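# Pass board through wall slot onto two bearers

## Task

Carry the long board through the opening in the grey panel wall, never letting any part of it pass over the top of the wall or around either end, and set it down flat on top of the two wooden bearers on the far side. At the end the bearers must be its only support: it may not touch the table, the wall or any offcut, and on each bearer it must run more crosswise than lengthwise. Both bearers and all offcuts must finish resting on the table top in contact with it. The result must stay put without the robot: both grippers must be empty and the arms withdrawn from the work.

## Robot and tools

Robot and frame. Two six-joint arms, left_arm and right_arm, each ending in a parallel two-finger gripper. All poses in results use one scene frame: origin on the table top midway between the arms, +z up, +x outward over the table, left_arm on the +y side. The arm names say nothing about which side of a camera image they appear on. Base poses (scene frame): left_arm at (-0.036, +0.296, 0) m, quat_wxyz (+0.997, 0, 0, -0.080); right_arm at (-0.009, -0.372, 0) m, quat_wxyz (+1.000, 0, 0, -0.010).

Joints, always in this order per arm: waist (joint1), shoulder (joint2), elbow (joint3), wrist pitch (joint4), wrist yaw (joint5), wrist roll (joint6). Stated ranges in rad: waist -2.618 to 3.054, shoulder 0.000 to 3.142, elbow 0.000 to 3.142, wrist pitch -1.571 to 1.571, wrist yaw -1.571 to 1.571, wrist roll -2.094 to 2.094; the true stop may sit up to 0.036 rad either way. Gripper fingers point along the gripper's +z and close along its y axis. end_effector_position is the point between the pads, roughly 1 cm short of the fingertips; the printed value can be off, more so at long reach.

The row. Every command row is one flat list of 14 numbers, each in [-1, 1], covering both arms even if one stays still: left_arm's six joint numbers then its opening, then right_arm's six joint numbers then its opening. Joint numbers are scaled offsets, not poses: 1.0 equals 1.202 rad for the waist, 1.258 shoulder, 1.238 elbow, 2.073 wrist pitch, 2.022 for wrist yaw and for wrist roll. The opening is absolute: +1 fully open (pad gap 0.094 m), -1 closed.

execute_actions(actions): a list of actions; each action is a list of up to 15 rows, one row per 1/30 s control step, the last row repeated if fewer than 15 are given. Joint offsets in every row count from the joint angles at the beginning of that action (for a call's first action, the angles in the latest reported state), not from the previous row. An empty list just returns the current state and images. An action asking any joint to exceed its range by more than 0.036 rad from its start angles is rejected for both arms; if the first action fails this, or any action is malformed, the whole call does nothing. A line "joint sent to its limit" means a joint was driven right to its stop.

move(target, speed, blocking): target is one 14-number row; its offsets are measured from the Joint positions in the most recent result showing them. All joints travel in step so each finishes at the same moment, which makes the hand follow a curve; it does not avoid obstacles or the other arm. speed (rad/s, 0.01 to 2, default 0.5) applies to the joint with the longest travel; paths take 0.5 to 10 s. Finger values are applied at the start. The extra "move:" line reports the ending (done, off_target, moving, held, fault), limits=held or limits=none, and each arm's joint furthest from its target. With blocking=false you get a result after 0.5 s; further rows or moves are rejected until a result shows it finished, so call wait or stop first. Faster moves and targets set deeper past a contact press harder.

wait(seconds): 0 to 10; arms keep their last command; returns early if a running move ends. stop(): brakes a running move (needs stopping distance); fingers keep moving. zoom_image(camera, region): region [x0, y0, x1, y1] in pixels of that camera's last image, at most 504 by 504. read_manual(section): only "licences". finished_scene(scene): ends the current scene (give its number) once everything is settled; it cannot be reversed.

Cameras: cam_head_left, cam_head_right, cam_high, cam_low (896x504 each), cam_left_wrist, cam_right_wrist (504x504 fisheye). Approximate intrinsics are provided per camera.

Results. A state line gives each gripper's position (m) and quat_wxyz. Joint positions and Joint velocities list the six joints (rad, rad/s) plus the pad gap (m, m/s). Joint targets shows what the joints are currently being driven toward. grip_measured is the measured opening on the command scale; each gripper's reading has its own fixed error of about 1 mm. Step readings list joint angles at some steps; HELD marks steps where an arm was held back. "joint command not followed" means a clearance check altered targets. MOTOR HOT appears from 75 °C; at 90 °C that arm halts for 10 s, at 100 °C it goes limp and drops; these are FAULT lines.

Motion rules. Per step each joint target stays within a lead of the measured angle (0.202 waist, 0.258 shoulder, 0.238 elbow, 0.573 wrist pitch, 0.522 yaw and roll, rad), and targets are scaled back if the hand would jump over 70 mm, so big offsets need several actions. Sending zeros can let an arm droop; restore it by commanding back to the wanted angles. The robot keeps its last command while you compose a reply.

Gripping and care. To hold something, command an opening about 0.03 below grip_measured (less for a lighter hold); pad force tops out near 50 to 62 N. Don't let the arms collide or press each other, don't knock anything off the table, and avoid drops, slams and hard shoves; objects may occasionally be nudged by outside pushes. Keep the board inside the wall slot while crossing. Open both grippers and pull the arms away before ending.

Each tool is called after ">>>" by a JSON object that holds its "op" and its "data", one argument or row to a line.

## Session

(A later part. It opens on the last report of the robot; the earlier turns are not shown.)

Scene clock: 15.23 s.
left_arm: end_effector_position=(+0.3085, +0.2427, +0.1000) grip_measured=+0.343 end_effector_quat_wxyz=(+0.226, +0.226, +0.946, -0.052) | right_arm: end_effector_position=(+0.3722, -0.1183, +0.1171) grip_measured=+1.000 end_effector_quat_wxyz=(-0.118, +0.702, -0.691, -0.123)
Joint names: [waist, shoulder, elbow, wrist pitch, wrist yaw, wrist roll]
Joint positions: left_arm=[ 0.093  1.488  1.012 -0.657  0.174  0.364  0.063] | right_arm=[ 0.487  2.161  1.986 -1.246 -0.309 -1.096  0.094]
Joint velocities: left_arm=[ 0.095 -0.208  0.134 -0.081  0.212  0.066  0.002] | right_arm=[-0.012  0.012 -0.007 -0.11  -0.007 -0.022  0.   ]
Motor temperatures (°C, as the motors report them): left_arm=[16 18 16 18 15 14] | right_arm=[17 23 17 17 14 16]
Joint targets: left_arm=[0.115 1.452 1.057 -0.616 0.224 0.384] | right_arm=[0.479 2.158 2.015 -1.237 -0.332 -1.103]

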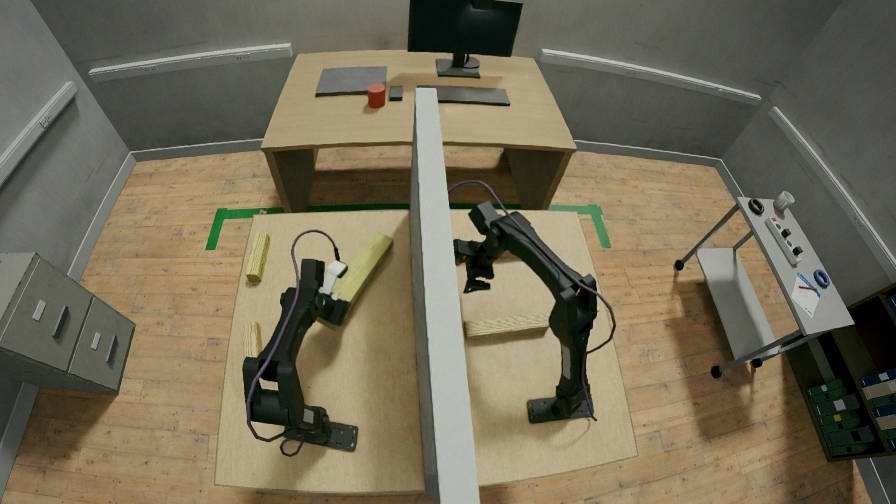

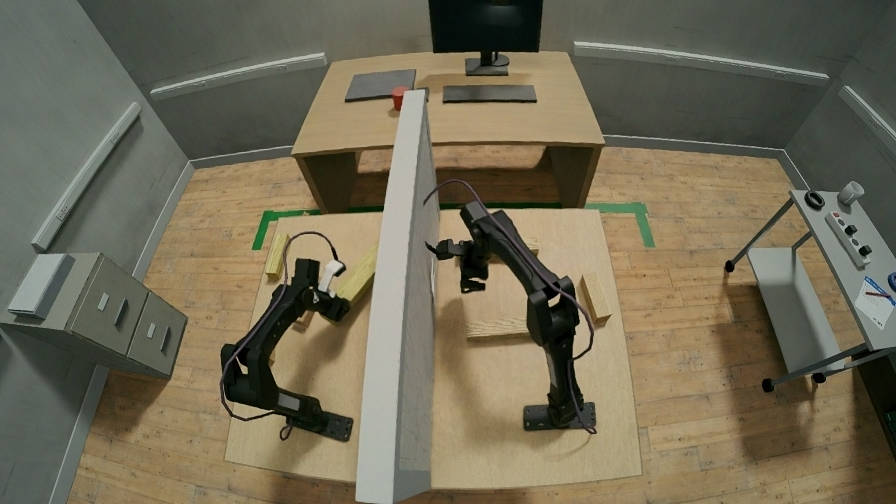

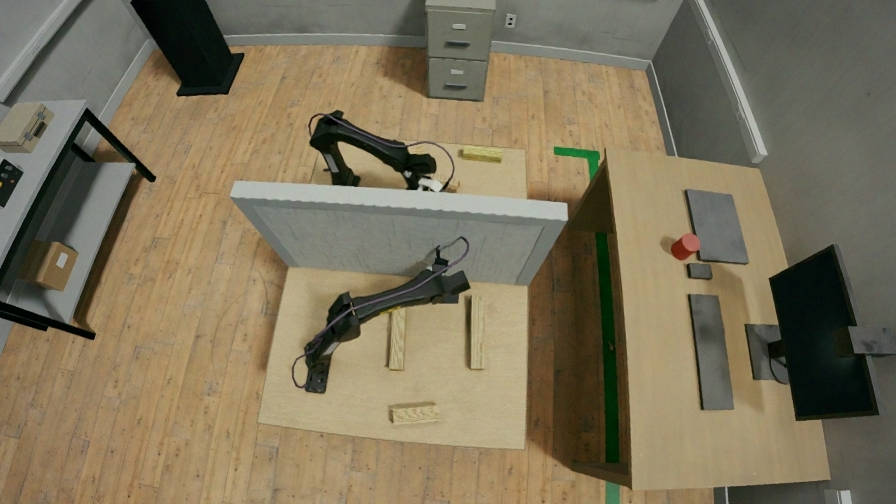

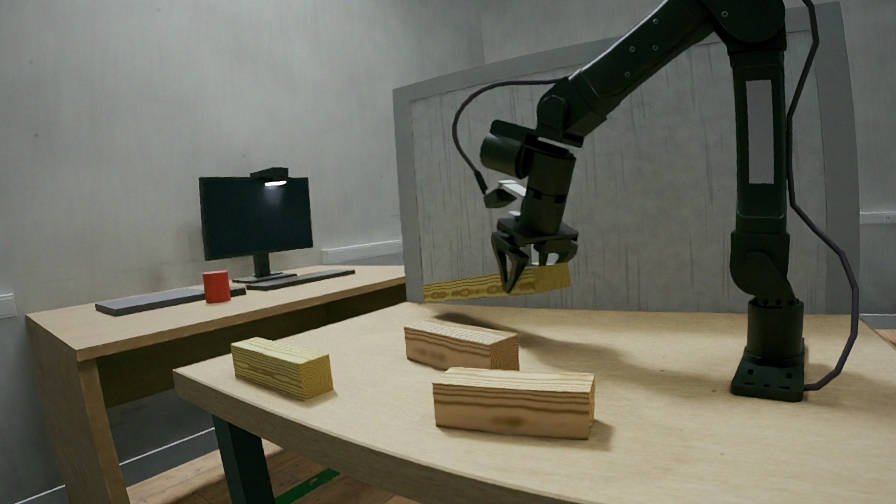

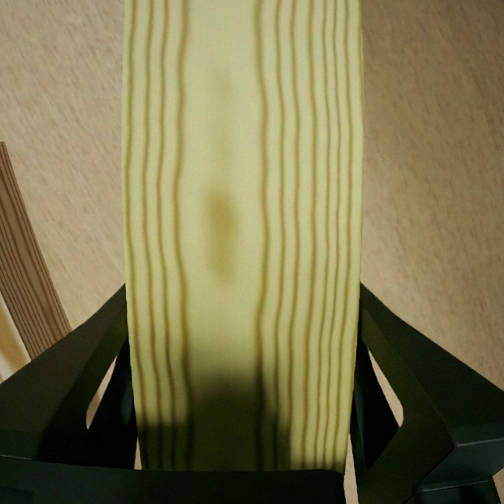

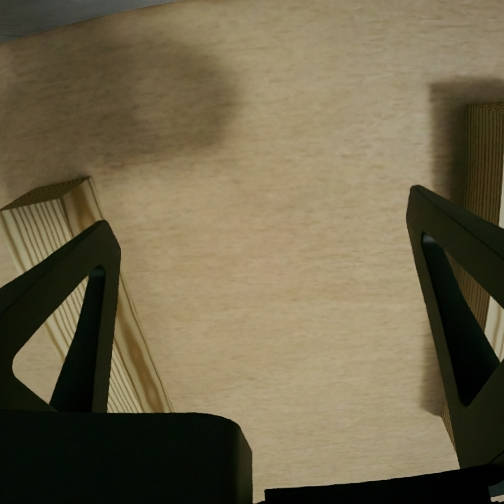

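>>> {"op": "execute_actions", "data": {
  "actions": []
}}

>>> {"op": "zoom_image", "data": {
  "camera": "cam_low",
  "region": [400, 200, 640, 340]
}}

Scene clock: 15.40 s.
left_arm: end_effector_position=(+0.3088, +0.2463, +0.1035) grip_measured=+0.343 end_effector_quat_wxyz=(+0.229, +0.225, +0.946, -0.054) | right_arm: end_effector_position=(+0.3722, -0.1183, +0.1171) grip_measured=+1.000 end_effector_quat_wxyz=(-0.118, +0.702, -0.691, -0.123)
Joint names: [waist, shoulder, elbow, wrist pitch, wrist yaw, wrist roll]
Joint positions: left_arm=[ 0.108  1.482  1.017 -0.666  0.184  0.373  0.063] | right_arm=[ 0.487  2.161  1.986 -1.246 -0.309 -1.096  0.094]
Joint velocities: left_arm=[ 0.022  0.002 -0.007 -0.125  0.037  0.007 -0.001] | right_arm=[-0.002 -0.002 -0.002 -0.051  0.022  0.007  0.   ]
Motor temperatures (°C, as the motors report them): left_arm=[16 18 16 18 15 14] | right_arm=[17 23 17 17 14 16]
Joint targets: left_arm=[0.115 1.452 1.057 -0.616 0.224 0.384] | right_arm=[0.479 2.158 2.015 -1.237 -0.332 -1.103]

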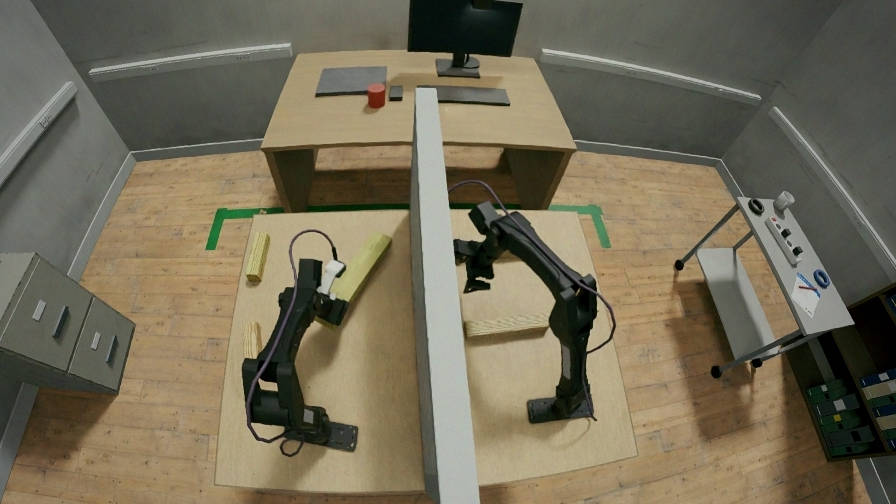

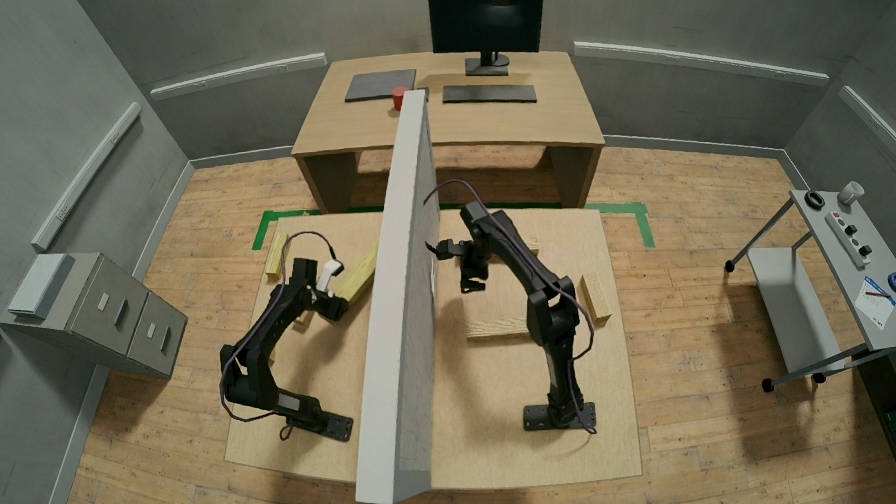

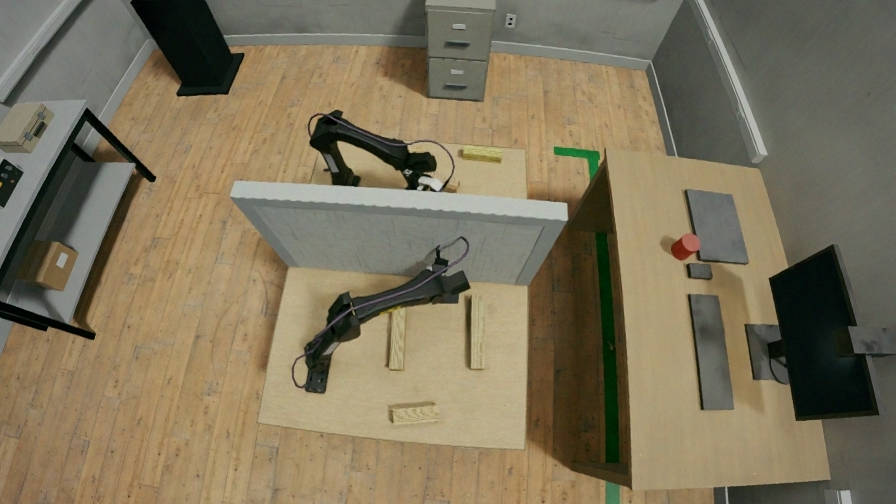

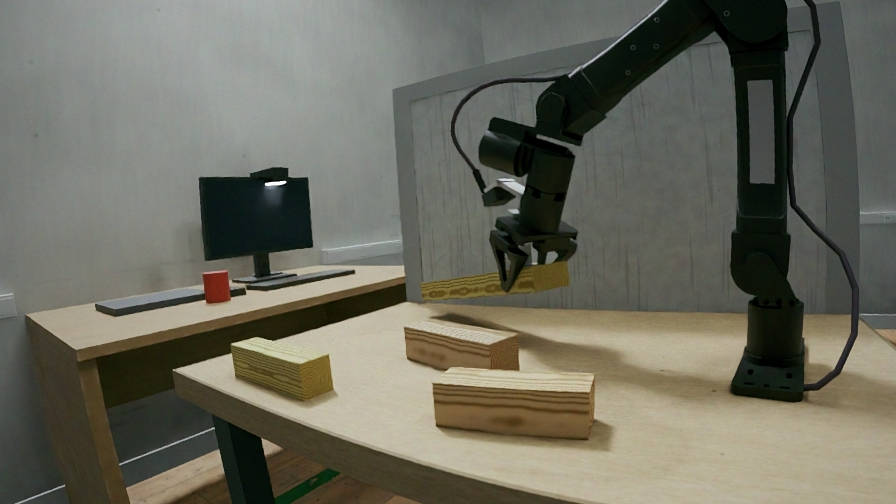

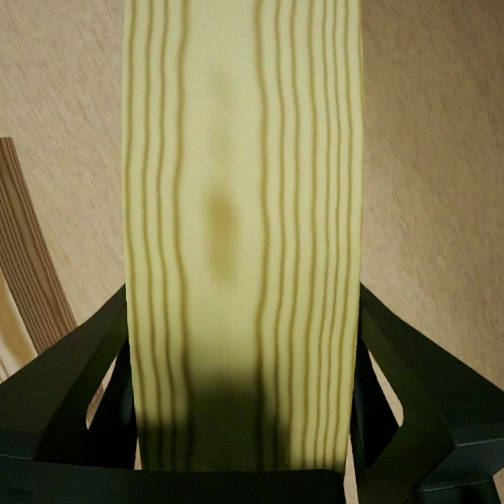

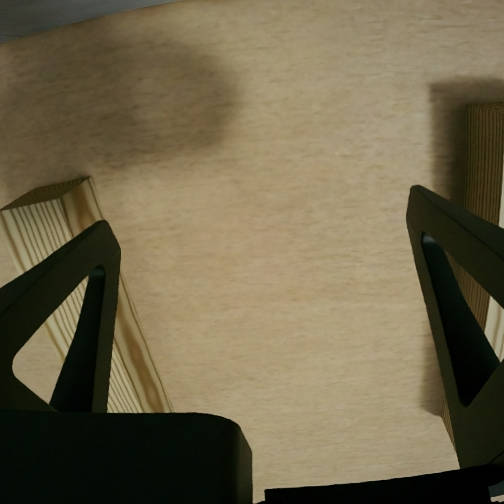

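Region (400, 200, 640, 340) of cam_low's 896x504 image, scaled by 2.100, with more detail than that image has; it fills the top 294 rows of this view, and the rest is white.

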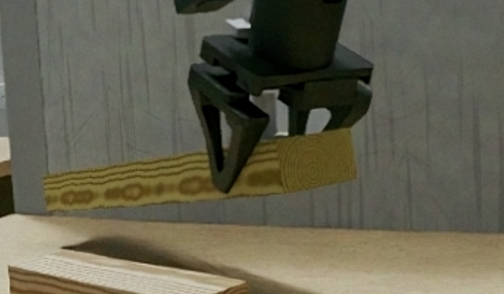

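>>> {"op": "execute_actions", "data": {
  "actions": [
    [
[0.0468,0.0137,0.0480,0.0146,0.0417,0.0444,0.24, -0.0105,-0.0248,-0.0177,0.0103,-0.0182,0.0039,1],
[0.0636,0.0267,0.0607,0.0031,0.0680,0.0916,0.24, -0.0118,-0.0272,-0.0235,0.0175,-0.0262,0.0049,1],
[0.0842,0.0423,0.0762,-0.0097,0.0974,0.1439,0.24, -0.0133,-0.0301,-0.0306,0.0256,-0.0350,0.0061,1],
[0.1078,0.0598,0.0939,-0.0239,0.1294,0.1990,0.24, -0.0150,-0.0334,-0.0387,0.0343,-0.0444,0.0073,1],
[0.1333,0.0785,0.1132,-0.0384,0.1617,0.2545,0.24, -0.0169,-0.0370,-0.0475,0.0432,-0.0538,0.0086,1],
[0.1597,0.0977,0.1329,-0.0535,0.1933,0.3080,0.24, -0.0189,-0.0405,-0.0565,0.0519,-0.0629,0.0098,1],
[0.1857,0.1163,0.1524,-0.0677,0.2226,0.3571,0.24, -0.0208,-0.0440,-0.0654,0.0600,-0.0712,0.0109,1],
[0.2103,0.1336,0.1709,-0.0806,0.2484,0.3998,0.24, -0.0226,-0.0473,-0.0738,0.0671,-0.0785,0.0118,1],
[0.2323,0.1490,0.1873,-0.0920,0.2692,0.4340,0.24, -0.0242,-0.0502,-0.0813,0.0730,-0.0843,0.0126,1],
[0.2508,0.1615,0.2011,-0.1011,0.2843,0.4585,0.24, -0.0256,-0.0525,-0.0876,0.0775,-0.0884,0.0132,1],
[0.2651,0.1709,0.2117,-0.1071,0.2935,0.4720,0.24, -0.0266,-0.0543,-0.0925,0.0802,-0.0907,0.0135,1],
[0.2744,0.1766,0.2186,-0.1099,0.2960,0.4739,0.24, -0.0273,-0.0554,-0.0956,0.0810,-0.0910,0.0135,1],
[0.2783,0.1784,0.2215,-0.1099,0.2919,0.4644,0.24, -0.0276,-0.0557,-0.0969,0.0801,-0.0894,0.0133,1],
[0.2768,0.1762,0.2202,-0.1062,0.2813,0.4436,0.24, -0.0275,-0.0553,-0.0963,0.0773,-0.0859,0.0128,1],
[0.2987,0.1781,0.2197,-0.0999,0.2646,0.4125,0.24, -0.0291,-0.0556,-0.0961,0.0728,-0.0806,0.0121,1]
]
  ]
}}

Scene clock: 21.07 s.
left_arm: end_effector_position=(+0.3284, +0.2978, +0.1104) grip_measured=+0.343 end_effector_quat_wxyz=(+0.278, +0.441, +0.840, -0.150) | right_arm: end_effector_position=(+0.3755, -0.1043, +0.1224) grip_measured=+1.000 end_effector_quat_wxyz=(-0.176, +0.686, -0.685, -0.172)
Joint names: [waist, shoulder, elbow, wrist pitch, wrist yaw, wrist roll]
Joint positions: left_arm=[ 0.446  1.712  1.238 -0.874  0.607  1.183  0.063] | right_arm=[ 0.463  2.115  1.886 -1.11  -0.444 -1.078  0.094]
Joint velocities: left_arm=[ 0.164  0.012  0.071 -0.037  0.081  0.125  0.   ] | right_arm=[-0.002 -0.002 -0.027  0.125 -0.095 -0.022  0.   ]
Motor temperatures (°C, as the motors report them): left_arm=[16 19 17 19 15 14] | right_arm=[17 24 17 17 14 16]
Joint targets: left_arm=[0.468 1.706 1.289 -0.873 0.718 1.207] | right_arm=[0.453 2.091 1.867 -1.094 -0.472 -1.072]
Step readings (joint positions):
0: left_arm=[0.109 1.482 1.017 -0.684 0.184 0.379] | right_arm=[0.487 2.161 1.986 -1.245 -0.309 -1.096]
1: left_arm=[0.115 1.484 1.018 -0.686 0.191 0.391] | right_arm=[0.487 2.161 1.986 -1.244 -0.311 -1.096]
2: left_arm=[0.130 1.491 1.024 -0.693 0.210 0.420] | right_arm=[0.487 2.159 1.983 -1.239 -0.316 -1.095]
4: left_arm=[0.178 1.523 1.050 -0.721 0.264 0.521] | right_arm=[0.485 2.151 1.968 -1.222 -0.333 -1.093]
8: left_arm=[0.302 1.621 1.137 -0.796 0.423 0.829] | right_arm=[0.475 2.130 1.929 -1.172 -0.385 -1.086]
15: Joint positions above

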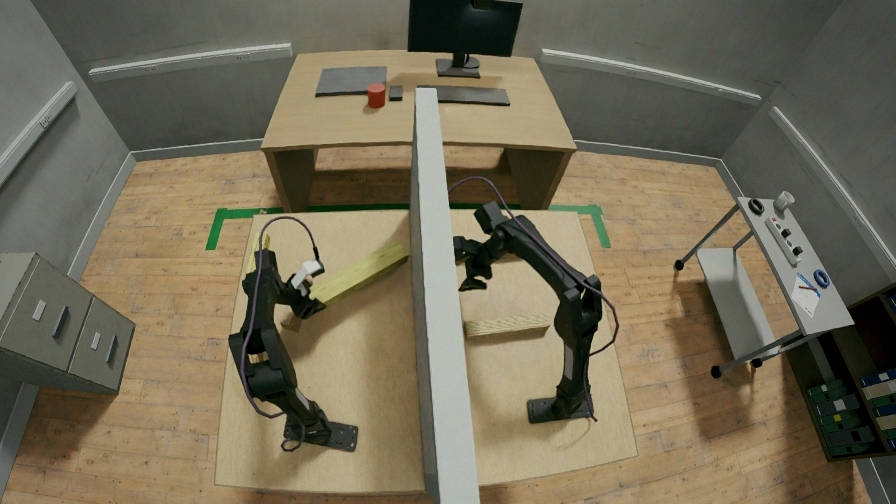

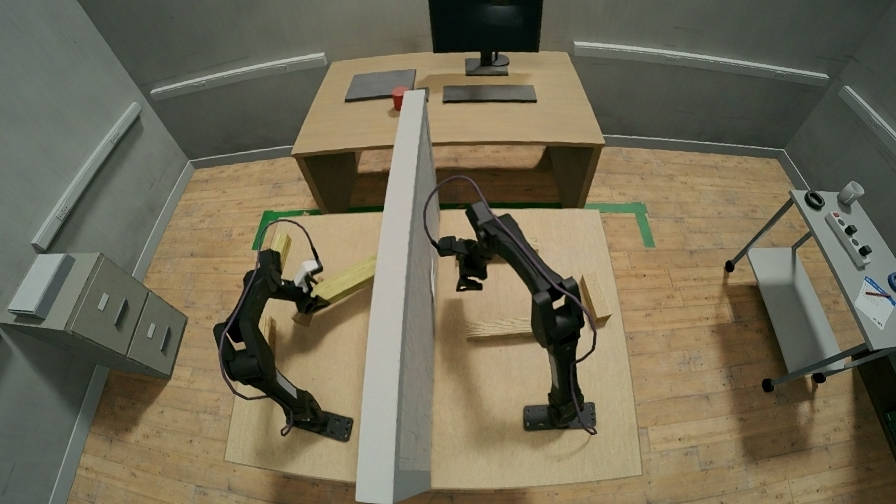

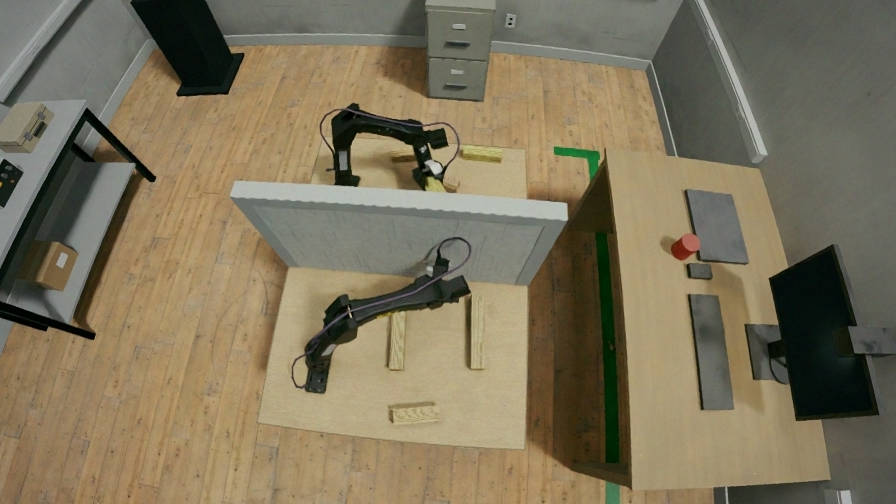

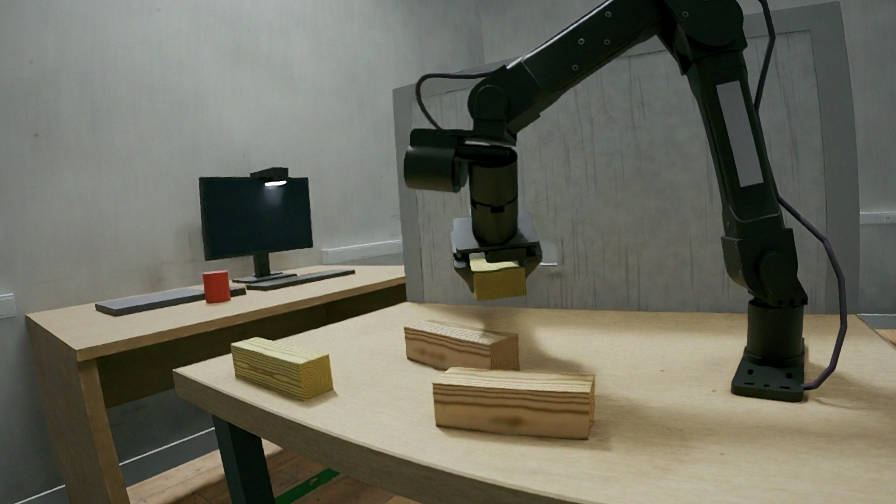

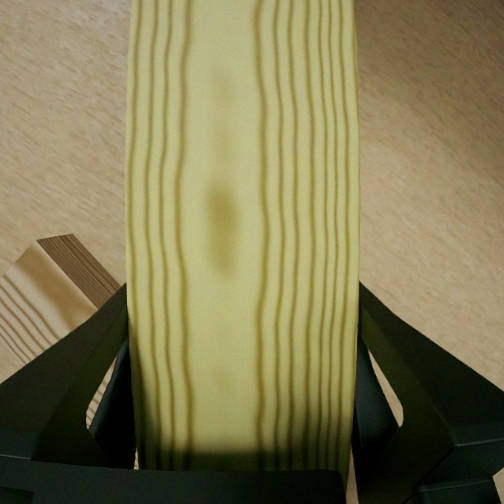

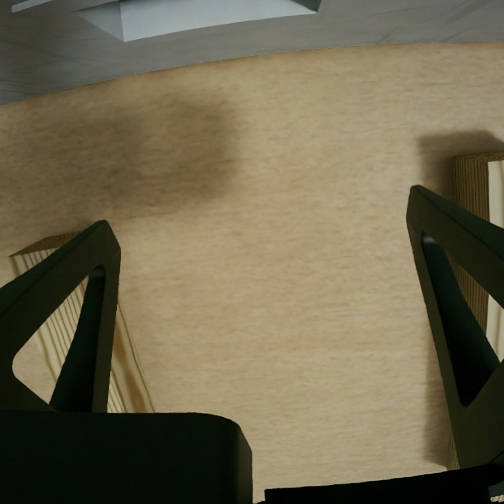

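>>> {"op": "execute_actions", "data": {
  "actions": []
}}

>>> {"op": "zoom_image", "data": {
  "camera": "cam_head_left",
  "region": [240, 200, 440, 360]
}}

>>> {"op": "zoom_image", "data": {
  "camera": "cam_low",
  "region": [400, 190, 620, 330]
}}

Scene clock: 21.27 s.
left_arm: end_effector_position=(+0.3285, +0.3039, +0.1119) grip_measured=+0.343 end_effector_quat_wxyz=(+0.281, +0.439, +0.841, -0.147) | right_arm: end_effector_position=(+0.3763, -0.1039, +0.1224) grip_measured=+1.000 end_effector_quat_wxyz=(-0.178, +0.686, -0.684, -0.173)
Joint names: [waist, shoulder, elbow, wrist pitch, wrist yaw, wrist roll]
Joint positions: left_arm=[ 0.464  1.712  1.243 -0.88   0.612  1.195  0.063] | right_arm=[ 0.462  2.115  1.884 -1.104 -0.446 -1.078  0.094]
Joint velocities: left_arm=[-0.012 -0.007 -0.012 -0.051 -0.022 -0.007 -0.   ] | right_arm=[-0.012 -0.002  0.002  0.022 -0.037  0.037  0.   ]
Motor temperatures (°C, as the motors report them): left_arm=[16 19 17 19 15 14] | right_arm=[17 24 17 17 14 16]
Joint targets: left_arm=[0.467 1.706 1.289 -0.873 0.718 1.207] | right_arm=[0.452 2.091 1.867 -1.094 -0.472 -1.072]

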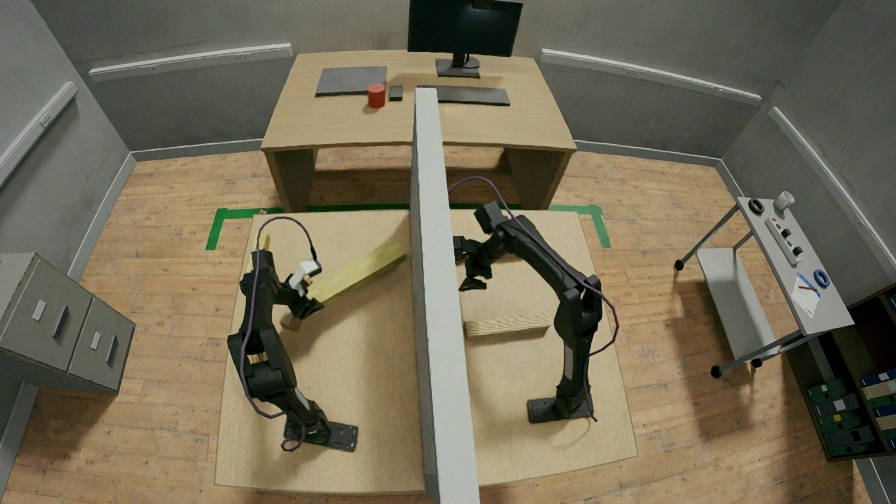

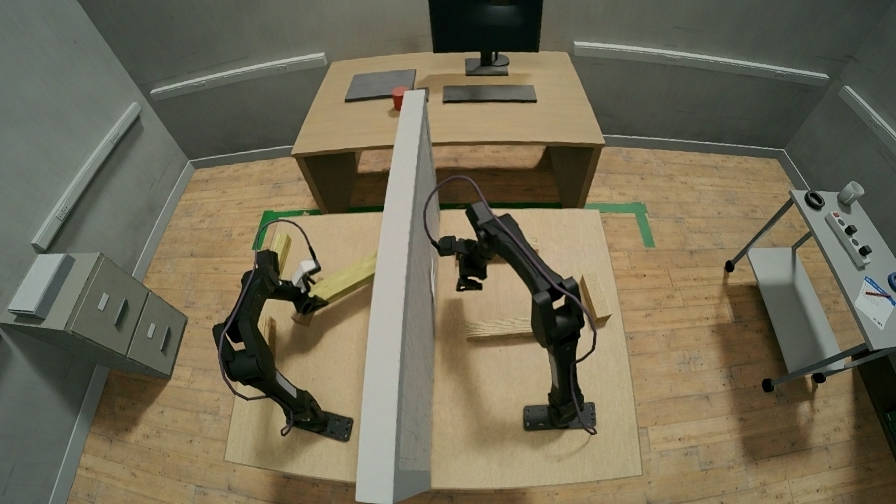

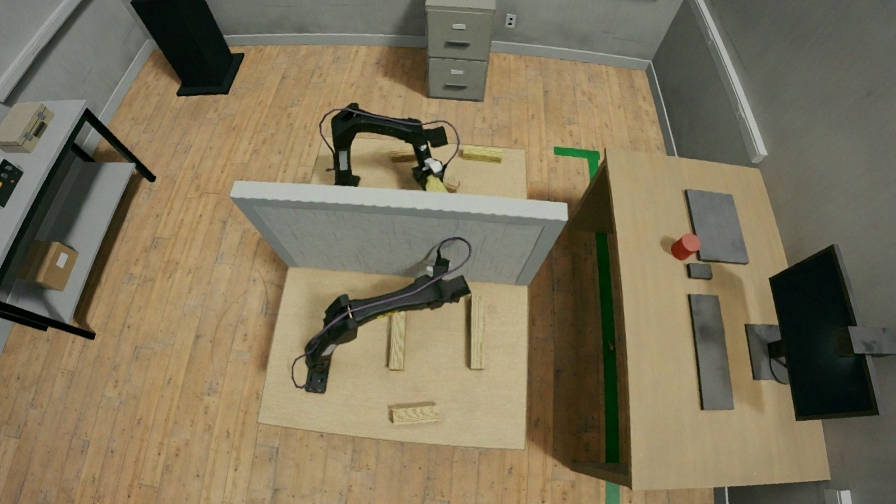

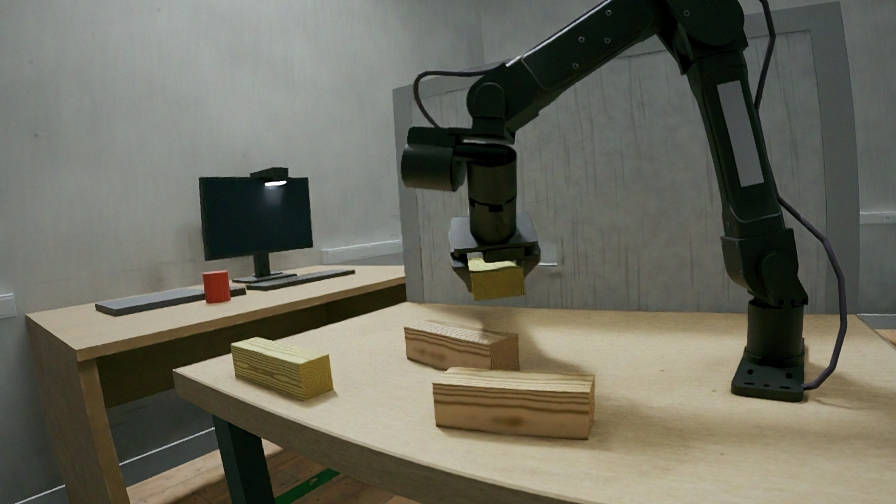

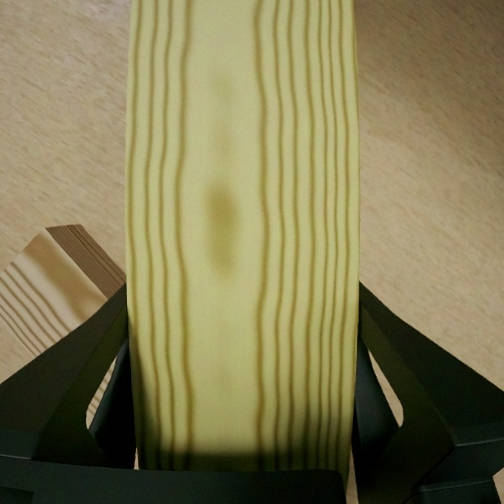

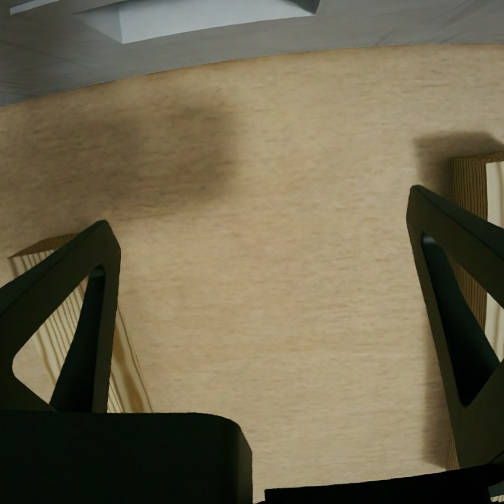

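Region (240, 200, 440, 360) of cam_head_left's 896x504 image, scaled by 2.520, with more detail than that image has; it fills the top 403 rows of this view, and the rest is white.

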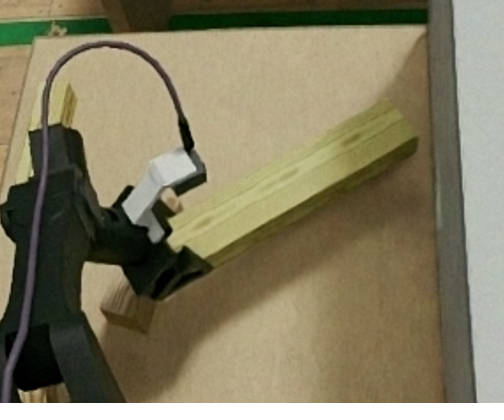

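Region (400, 190, 620, 330) of cam_low's 896x504 image, scaled by 2.291, with more detail than that image has; it fills the top 321 rows of this view, and the rest is white.

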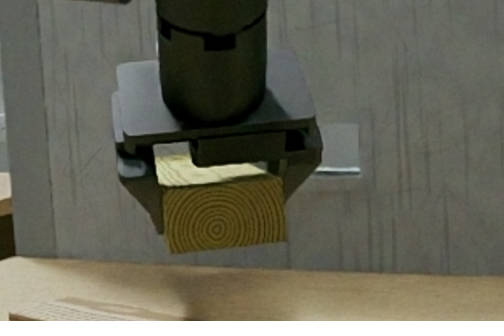

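>>> {"op": "execute_actions", "data": {
  "actions": []
}}

Scene clock: 21.97 s.
left_arm: end_effector_position=(+0.3272, +0.3033, +0.1117) grip_measured=+0.343 end_effector_quat_wxyz=(+0.280, +0.440, +0.840, -0.149) | right_arm: end_effector_position=(+0.3766, -0.1036, +0.1226) grip_measured=+1.000 end_effector_quat_wxyz=(-0.179, +0.686, -0.684, -0.173)
Joint names: [waist, shoulder, elbow, wrist pitch, wrist yaw, wrist roll]
Joint positions: left_arm=[ 0.464  1.712  1.243 -0.886  0.613  1.2    0.063] | right_arm=[ 0.462  2.115  1.884 -1.102 -0.447 -1.078  0.094]
Joint velocities: left_arm=[-0.007 -0.002  0.007  0.007  0.022 -0.095 -0.001] | right_arm=[ 0.012 -0.002 -0.007 -0.051  0.007 -0.007  0.   ]
Motor temperatures (°C, as the motors report them): left_arm=[16 19 17 19 16 14] | right_arm=[17 24 17 17 14 16]
Joint targets: left_arm=[0.467 1.706 1.289 -0.873 0.718 1.207] | right_arm=[0.452 2.091 1.867 -1.094 -0.472 -1.072]

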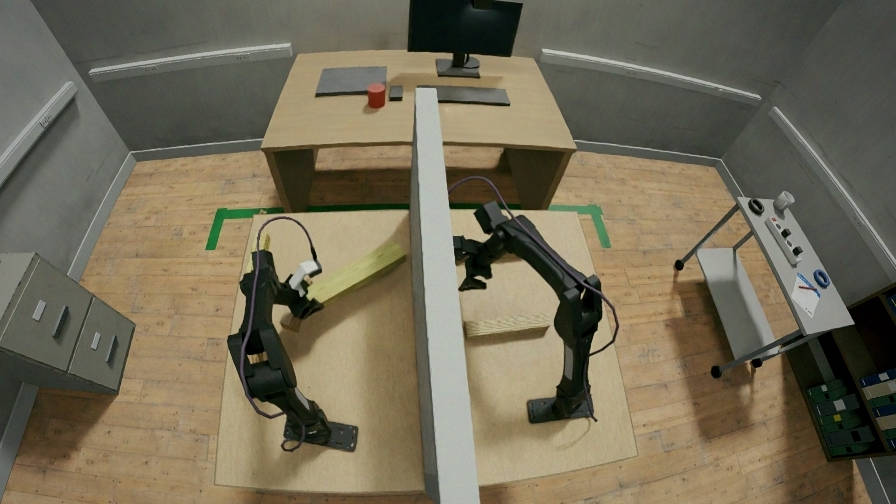

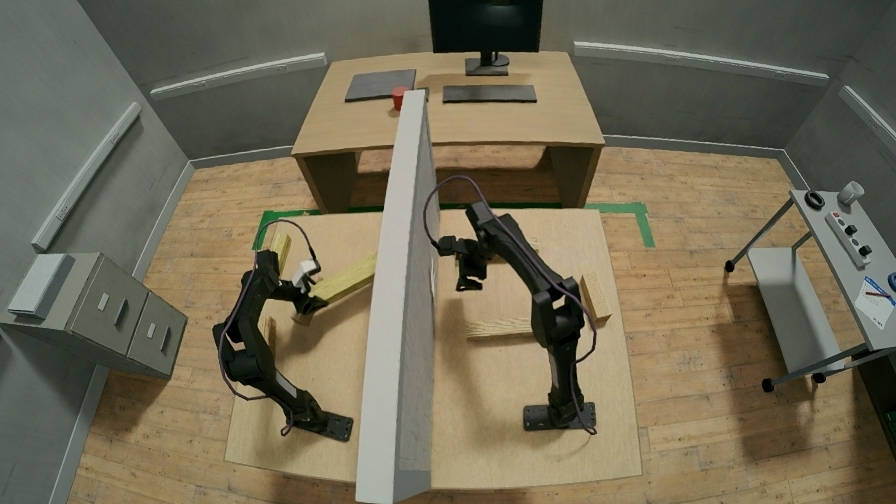

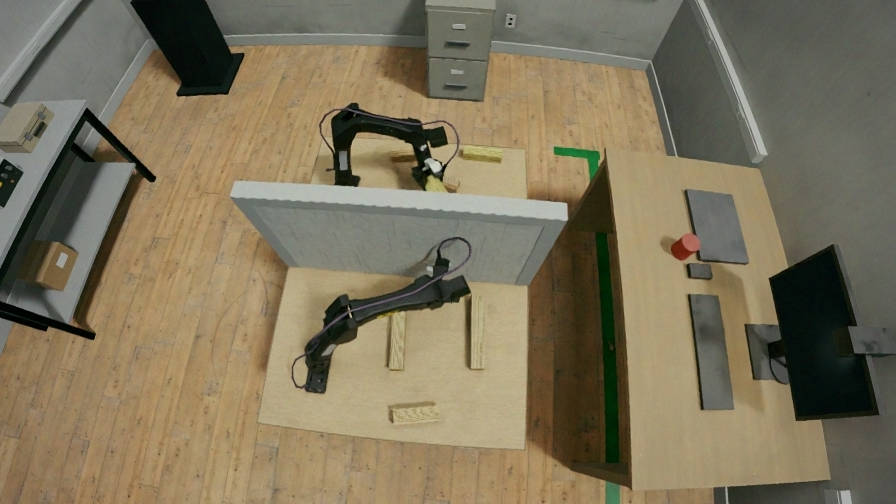

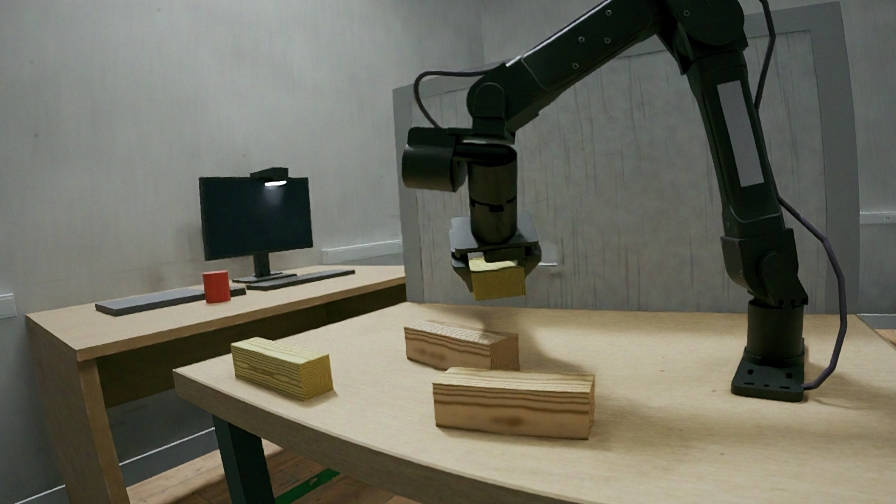

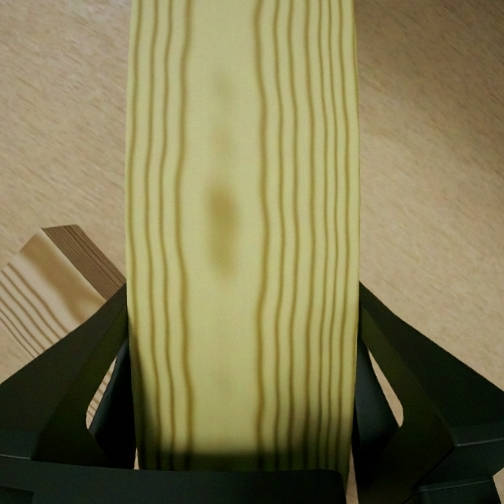

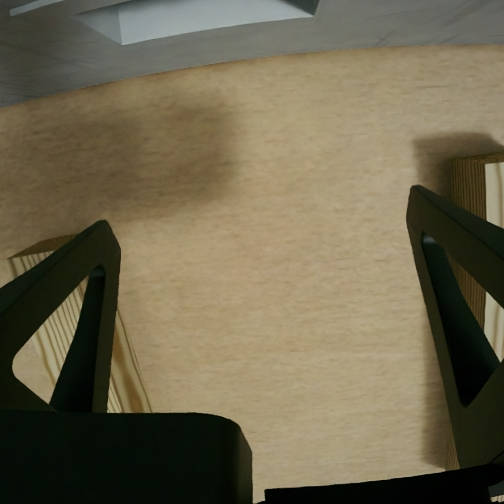

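>>> {"op": "zoom_image", "data": {
  "camera": "cam_head_left",
  "region": [220, 200, 460, 360]
}}

>>> {"op": "zoom_image", "data": {
  "camera": "cam_low",
  "region": [400, 190, 620, 330]
}}

Region (220, 200, 460, 360) of cam_head_left's 896x504 image, scaled by 2.100, with more detail than that image has.

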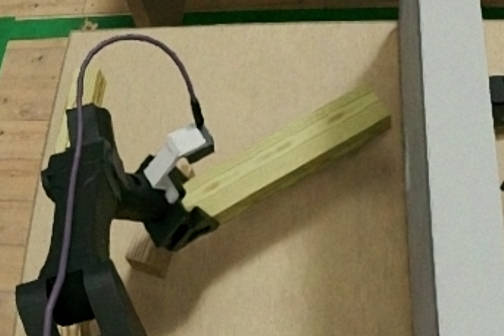

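Region (400, 190, 620, 330) of cam_low's 896x504 image, scaled by 2.291, with more detail than that image has; it fills the top 321 rows of this view, and the rest is white.

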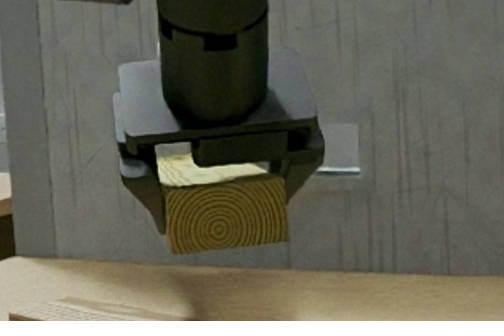

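>>> {"op": "execute_actions", "data": {
  "actions": [
    [
[0.01284,0.01284,0.05517,-0.00825,0.05515,0.02844,0.24,-0.0083,-0.0191,-0.0137,0.0039,-0.0124,0.0030,1],
[0.01706,0.02569,0.07131,-0.02578,0.05894,0.05233,0.24,-0.0083,-0.0191,-0.0137,0.0039,-0.0124,0.0030,1],
[0.02225,0.04116,0.09117,-0.04555,0.06315,0.07865,0.24,-0.0083,-0.0191,-0.0137,0.0039,-0.0124,0.0030,1],
[0.02819,0.05857,0.11384,-0.06670,0.06758,0.10626,0.24,-0.0083,-0.0191,-0.0137,0.0039,-0.0124,0.0030,1],
[0.03463,0.07717,0.13835,-0.08830,0.07205,0.13396,0.24,-0.0083,-0.0191,-0.0137,0.0039,-0.0124,0.0030,1],
[0.04127,0.09613,0.16363,-0.10942,0.07636,0.16051,0.24,-0.0083,-0.0191,-0.0137,0.0039,-0.0124,0.0030,1],
[0.04783,0.11464,0.18857,-0.12910,0.08031,0.18475,0.24,-0.0083,-0.0191,-0.0137,0.0039,-0.0124,0.0030,1],
[0.05402,0.13188,0.21206,-0.14653,0.08375,0.20565,0.24,-0.0083,-0.0191,-0.0137,0.0039,-0.0124,0.0030,1],
[0.05957,0.14710,0.23312,-0.16092,0.08651,0.22230,0.24,-0.0083,-0.0191,-0.0137,0.0039,-0.0124,0.0030,1],
[0.06424,0.15963,0.25077,-0.17163,0.08847,0.23396,0.24,-0.0083,-0.0191,-0.0137,0.0039,-0.0124,0.0030,1],
[0.06783,0.16892,0.26428,-0.17822,0.08956,0.24009,0.24,-0.0083,-0.0191,-0.0137,0.0039,-0.0124,0.0030,1],
[0.07017,0.17456,0.27306,-0.18040,0.08972,0.24048,0.24,-0.0083,-0.0191,-0.0137,0.0039,-0.0124,0.0030,1],
[0.07116,0.17633,0.27671,-0.17803,0.08894,0.23507,0.24,-0.0083,-0.0191,-0.0137,0.0039,-0.0124,0.0030,1],
[0.07077,0.17413,0.27507,-0.17128,0.08727,0.22412,0.24,-0.0083,-0.0191,-0.0137,0.0039,-0.0124,0.0030,1],
[0.07629,0.17599,0.27448,-0.16040,0.08477,0.21266,0.24,-0.0083,-0.0191,-0.0137,0.0039,-0.0124,0.0030,1]
]
  ]
}}

Scene clock: 26.60 s.
left_arm: end_effector_position=(+0.3398, +0.3303, +0.1146) grip_measured=+0.343 end_effector_quat_wxyz=(+0.274, +0.541, +0.774, -0.183) | right_arm: end_effector_position=(+0.3766, -0.1036, +0.1226) grip_measured=+1.000 end_effector_quat_wxyz=(-0.179, +0.686, -0.684, -0.173)
Joint names: [waist, shoulder, elbow, wrist pitch, wrist yaw, wrist roll]
Joint positions: left_arm=[ 0.547  1.937  1.535 -1.179  0.671  1.611  0.063] | right_arm=[ 0.462  2.115  1.884 -1.102 -0.447 -1.077  0.094]
Joint velocities: left_arm=[ 0.046  0.037  0.042 -0.11  -0.037  0.125 -0.001] | right_arm=[ 0.002 -0.007 -0.002  0.037  0.037 -0.022  0.   ]
Motor temperatures (°C, as the motors report them): left_arm=[16 19 18 19 16 14] | right_arm=[17 25 17 17 14 16]
Joint targets: left_arm=[0.556 1.933 1.583 -1.218 0.785 1.631] | right_arm=[0.452 2.091 1.867 -1.094 -0.472 -1.071]
Step readings (joint positions):
0: left_arm=[0.464 1.712 1.243 -0.886 0.613 1.200] | right_arm=[0.462 2.115 1.884 -1.102 -0.447 -1.078]
1: left_arm=[0.465 1.715 1.247 -0.891 0.614 1.208] | right_arm=[0.462 2.115 1.884 -1.102 -0.447 -1.078]
2: left_arm=[0.467 1.722 1.258 -0.905 0.616 1.225] | right_arm=[0.462 2.115 1.884 -1.102 -0.447 -1.078]
4: left_arm=[0.475 1.751 1.297 -0.946 0.625 1.279] | right_arm=[0.462 2.115 1.884 -1.102 -0.447 -1.077]
8: left_arm=[0.504 1.842 1.414 -1.059 0.649 1.437] | right_arm=[0.462 2.115 1.884 -1.102 -0.447 -1.077]
15: Joint positions above

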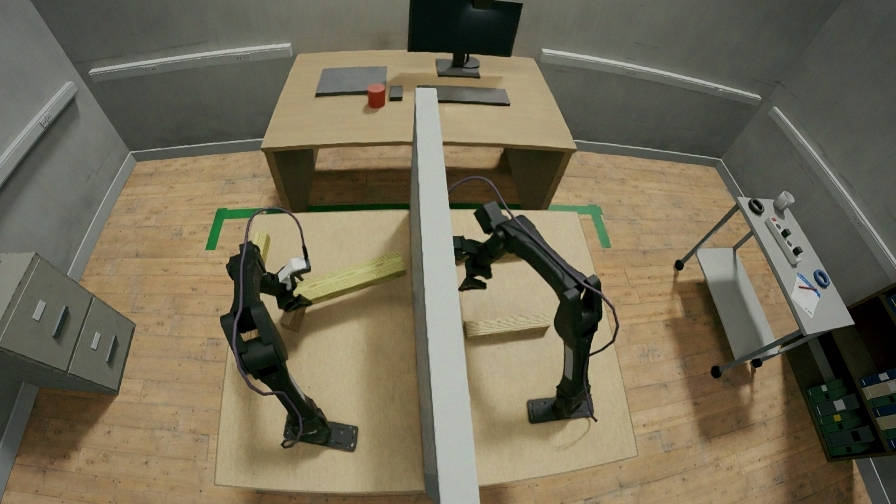

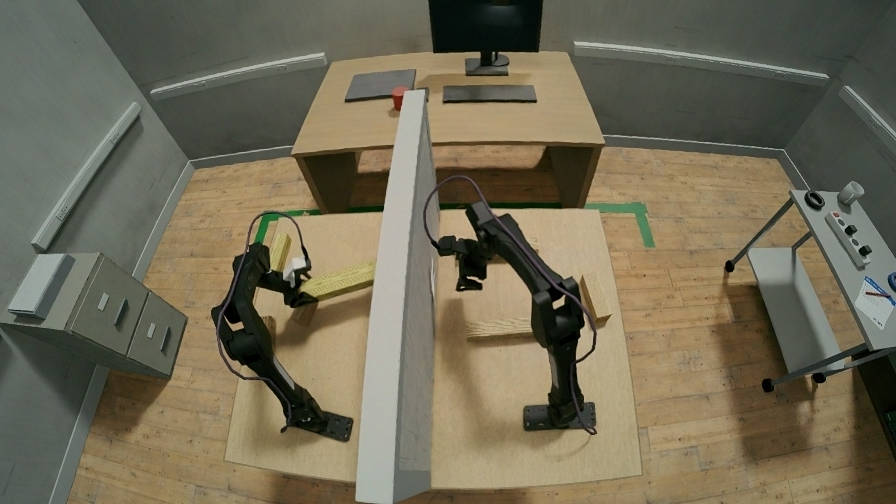

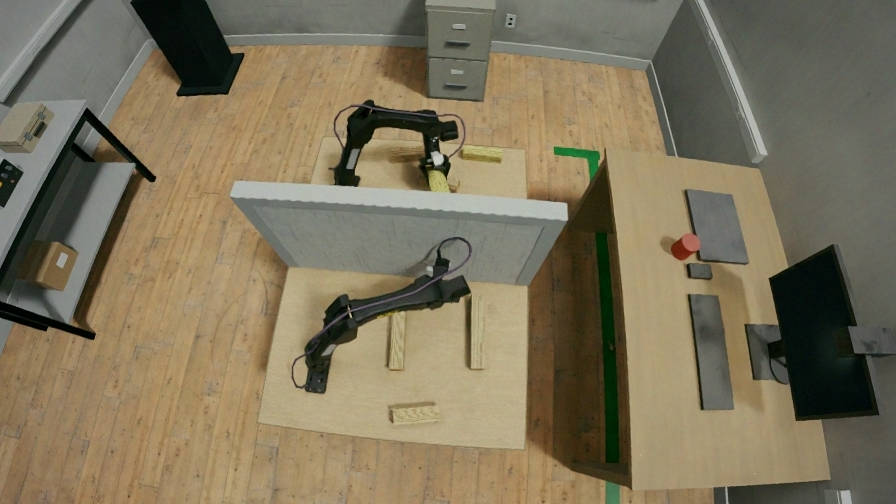

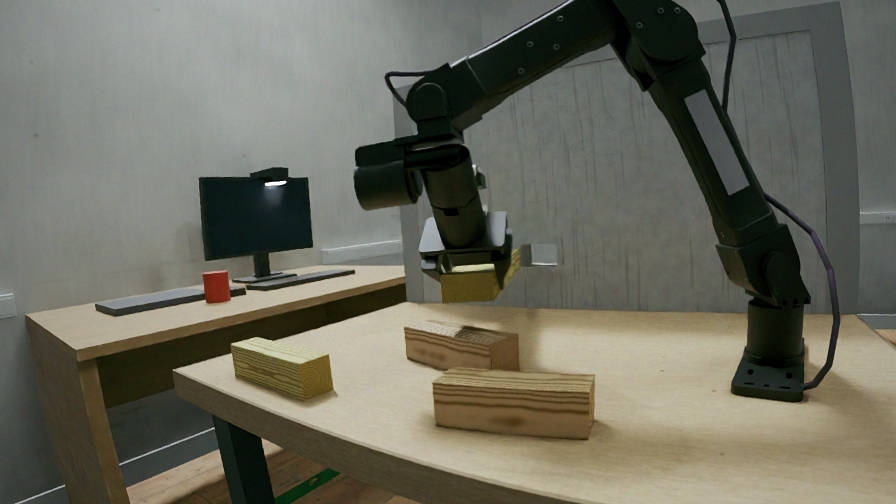

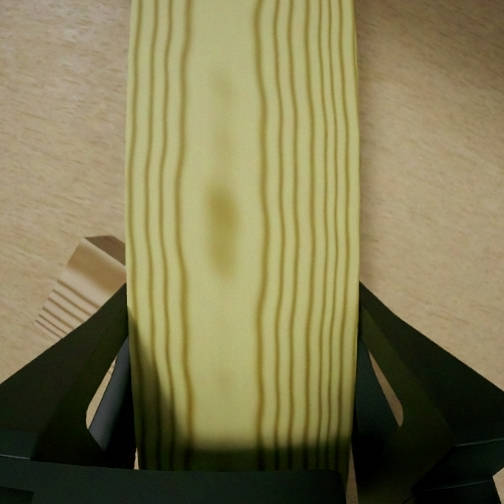

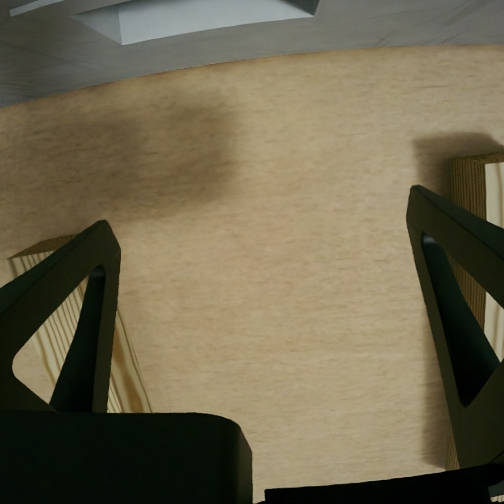

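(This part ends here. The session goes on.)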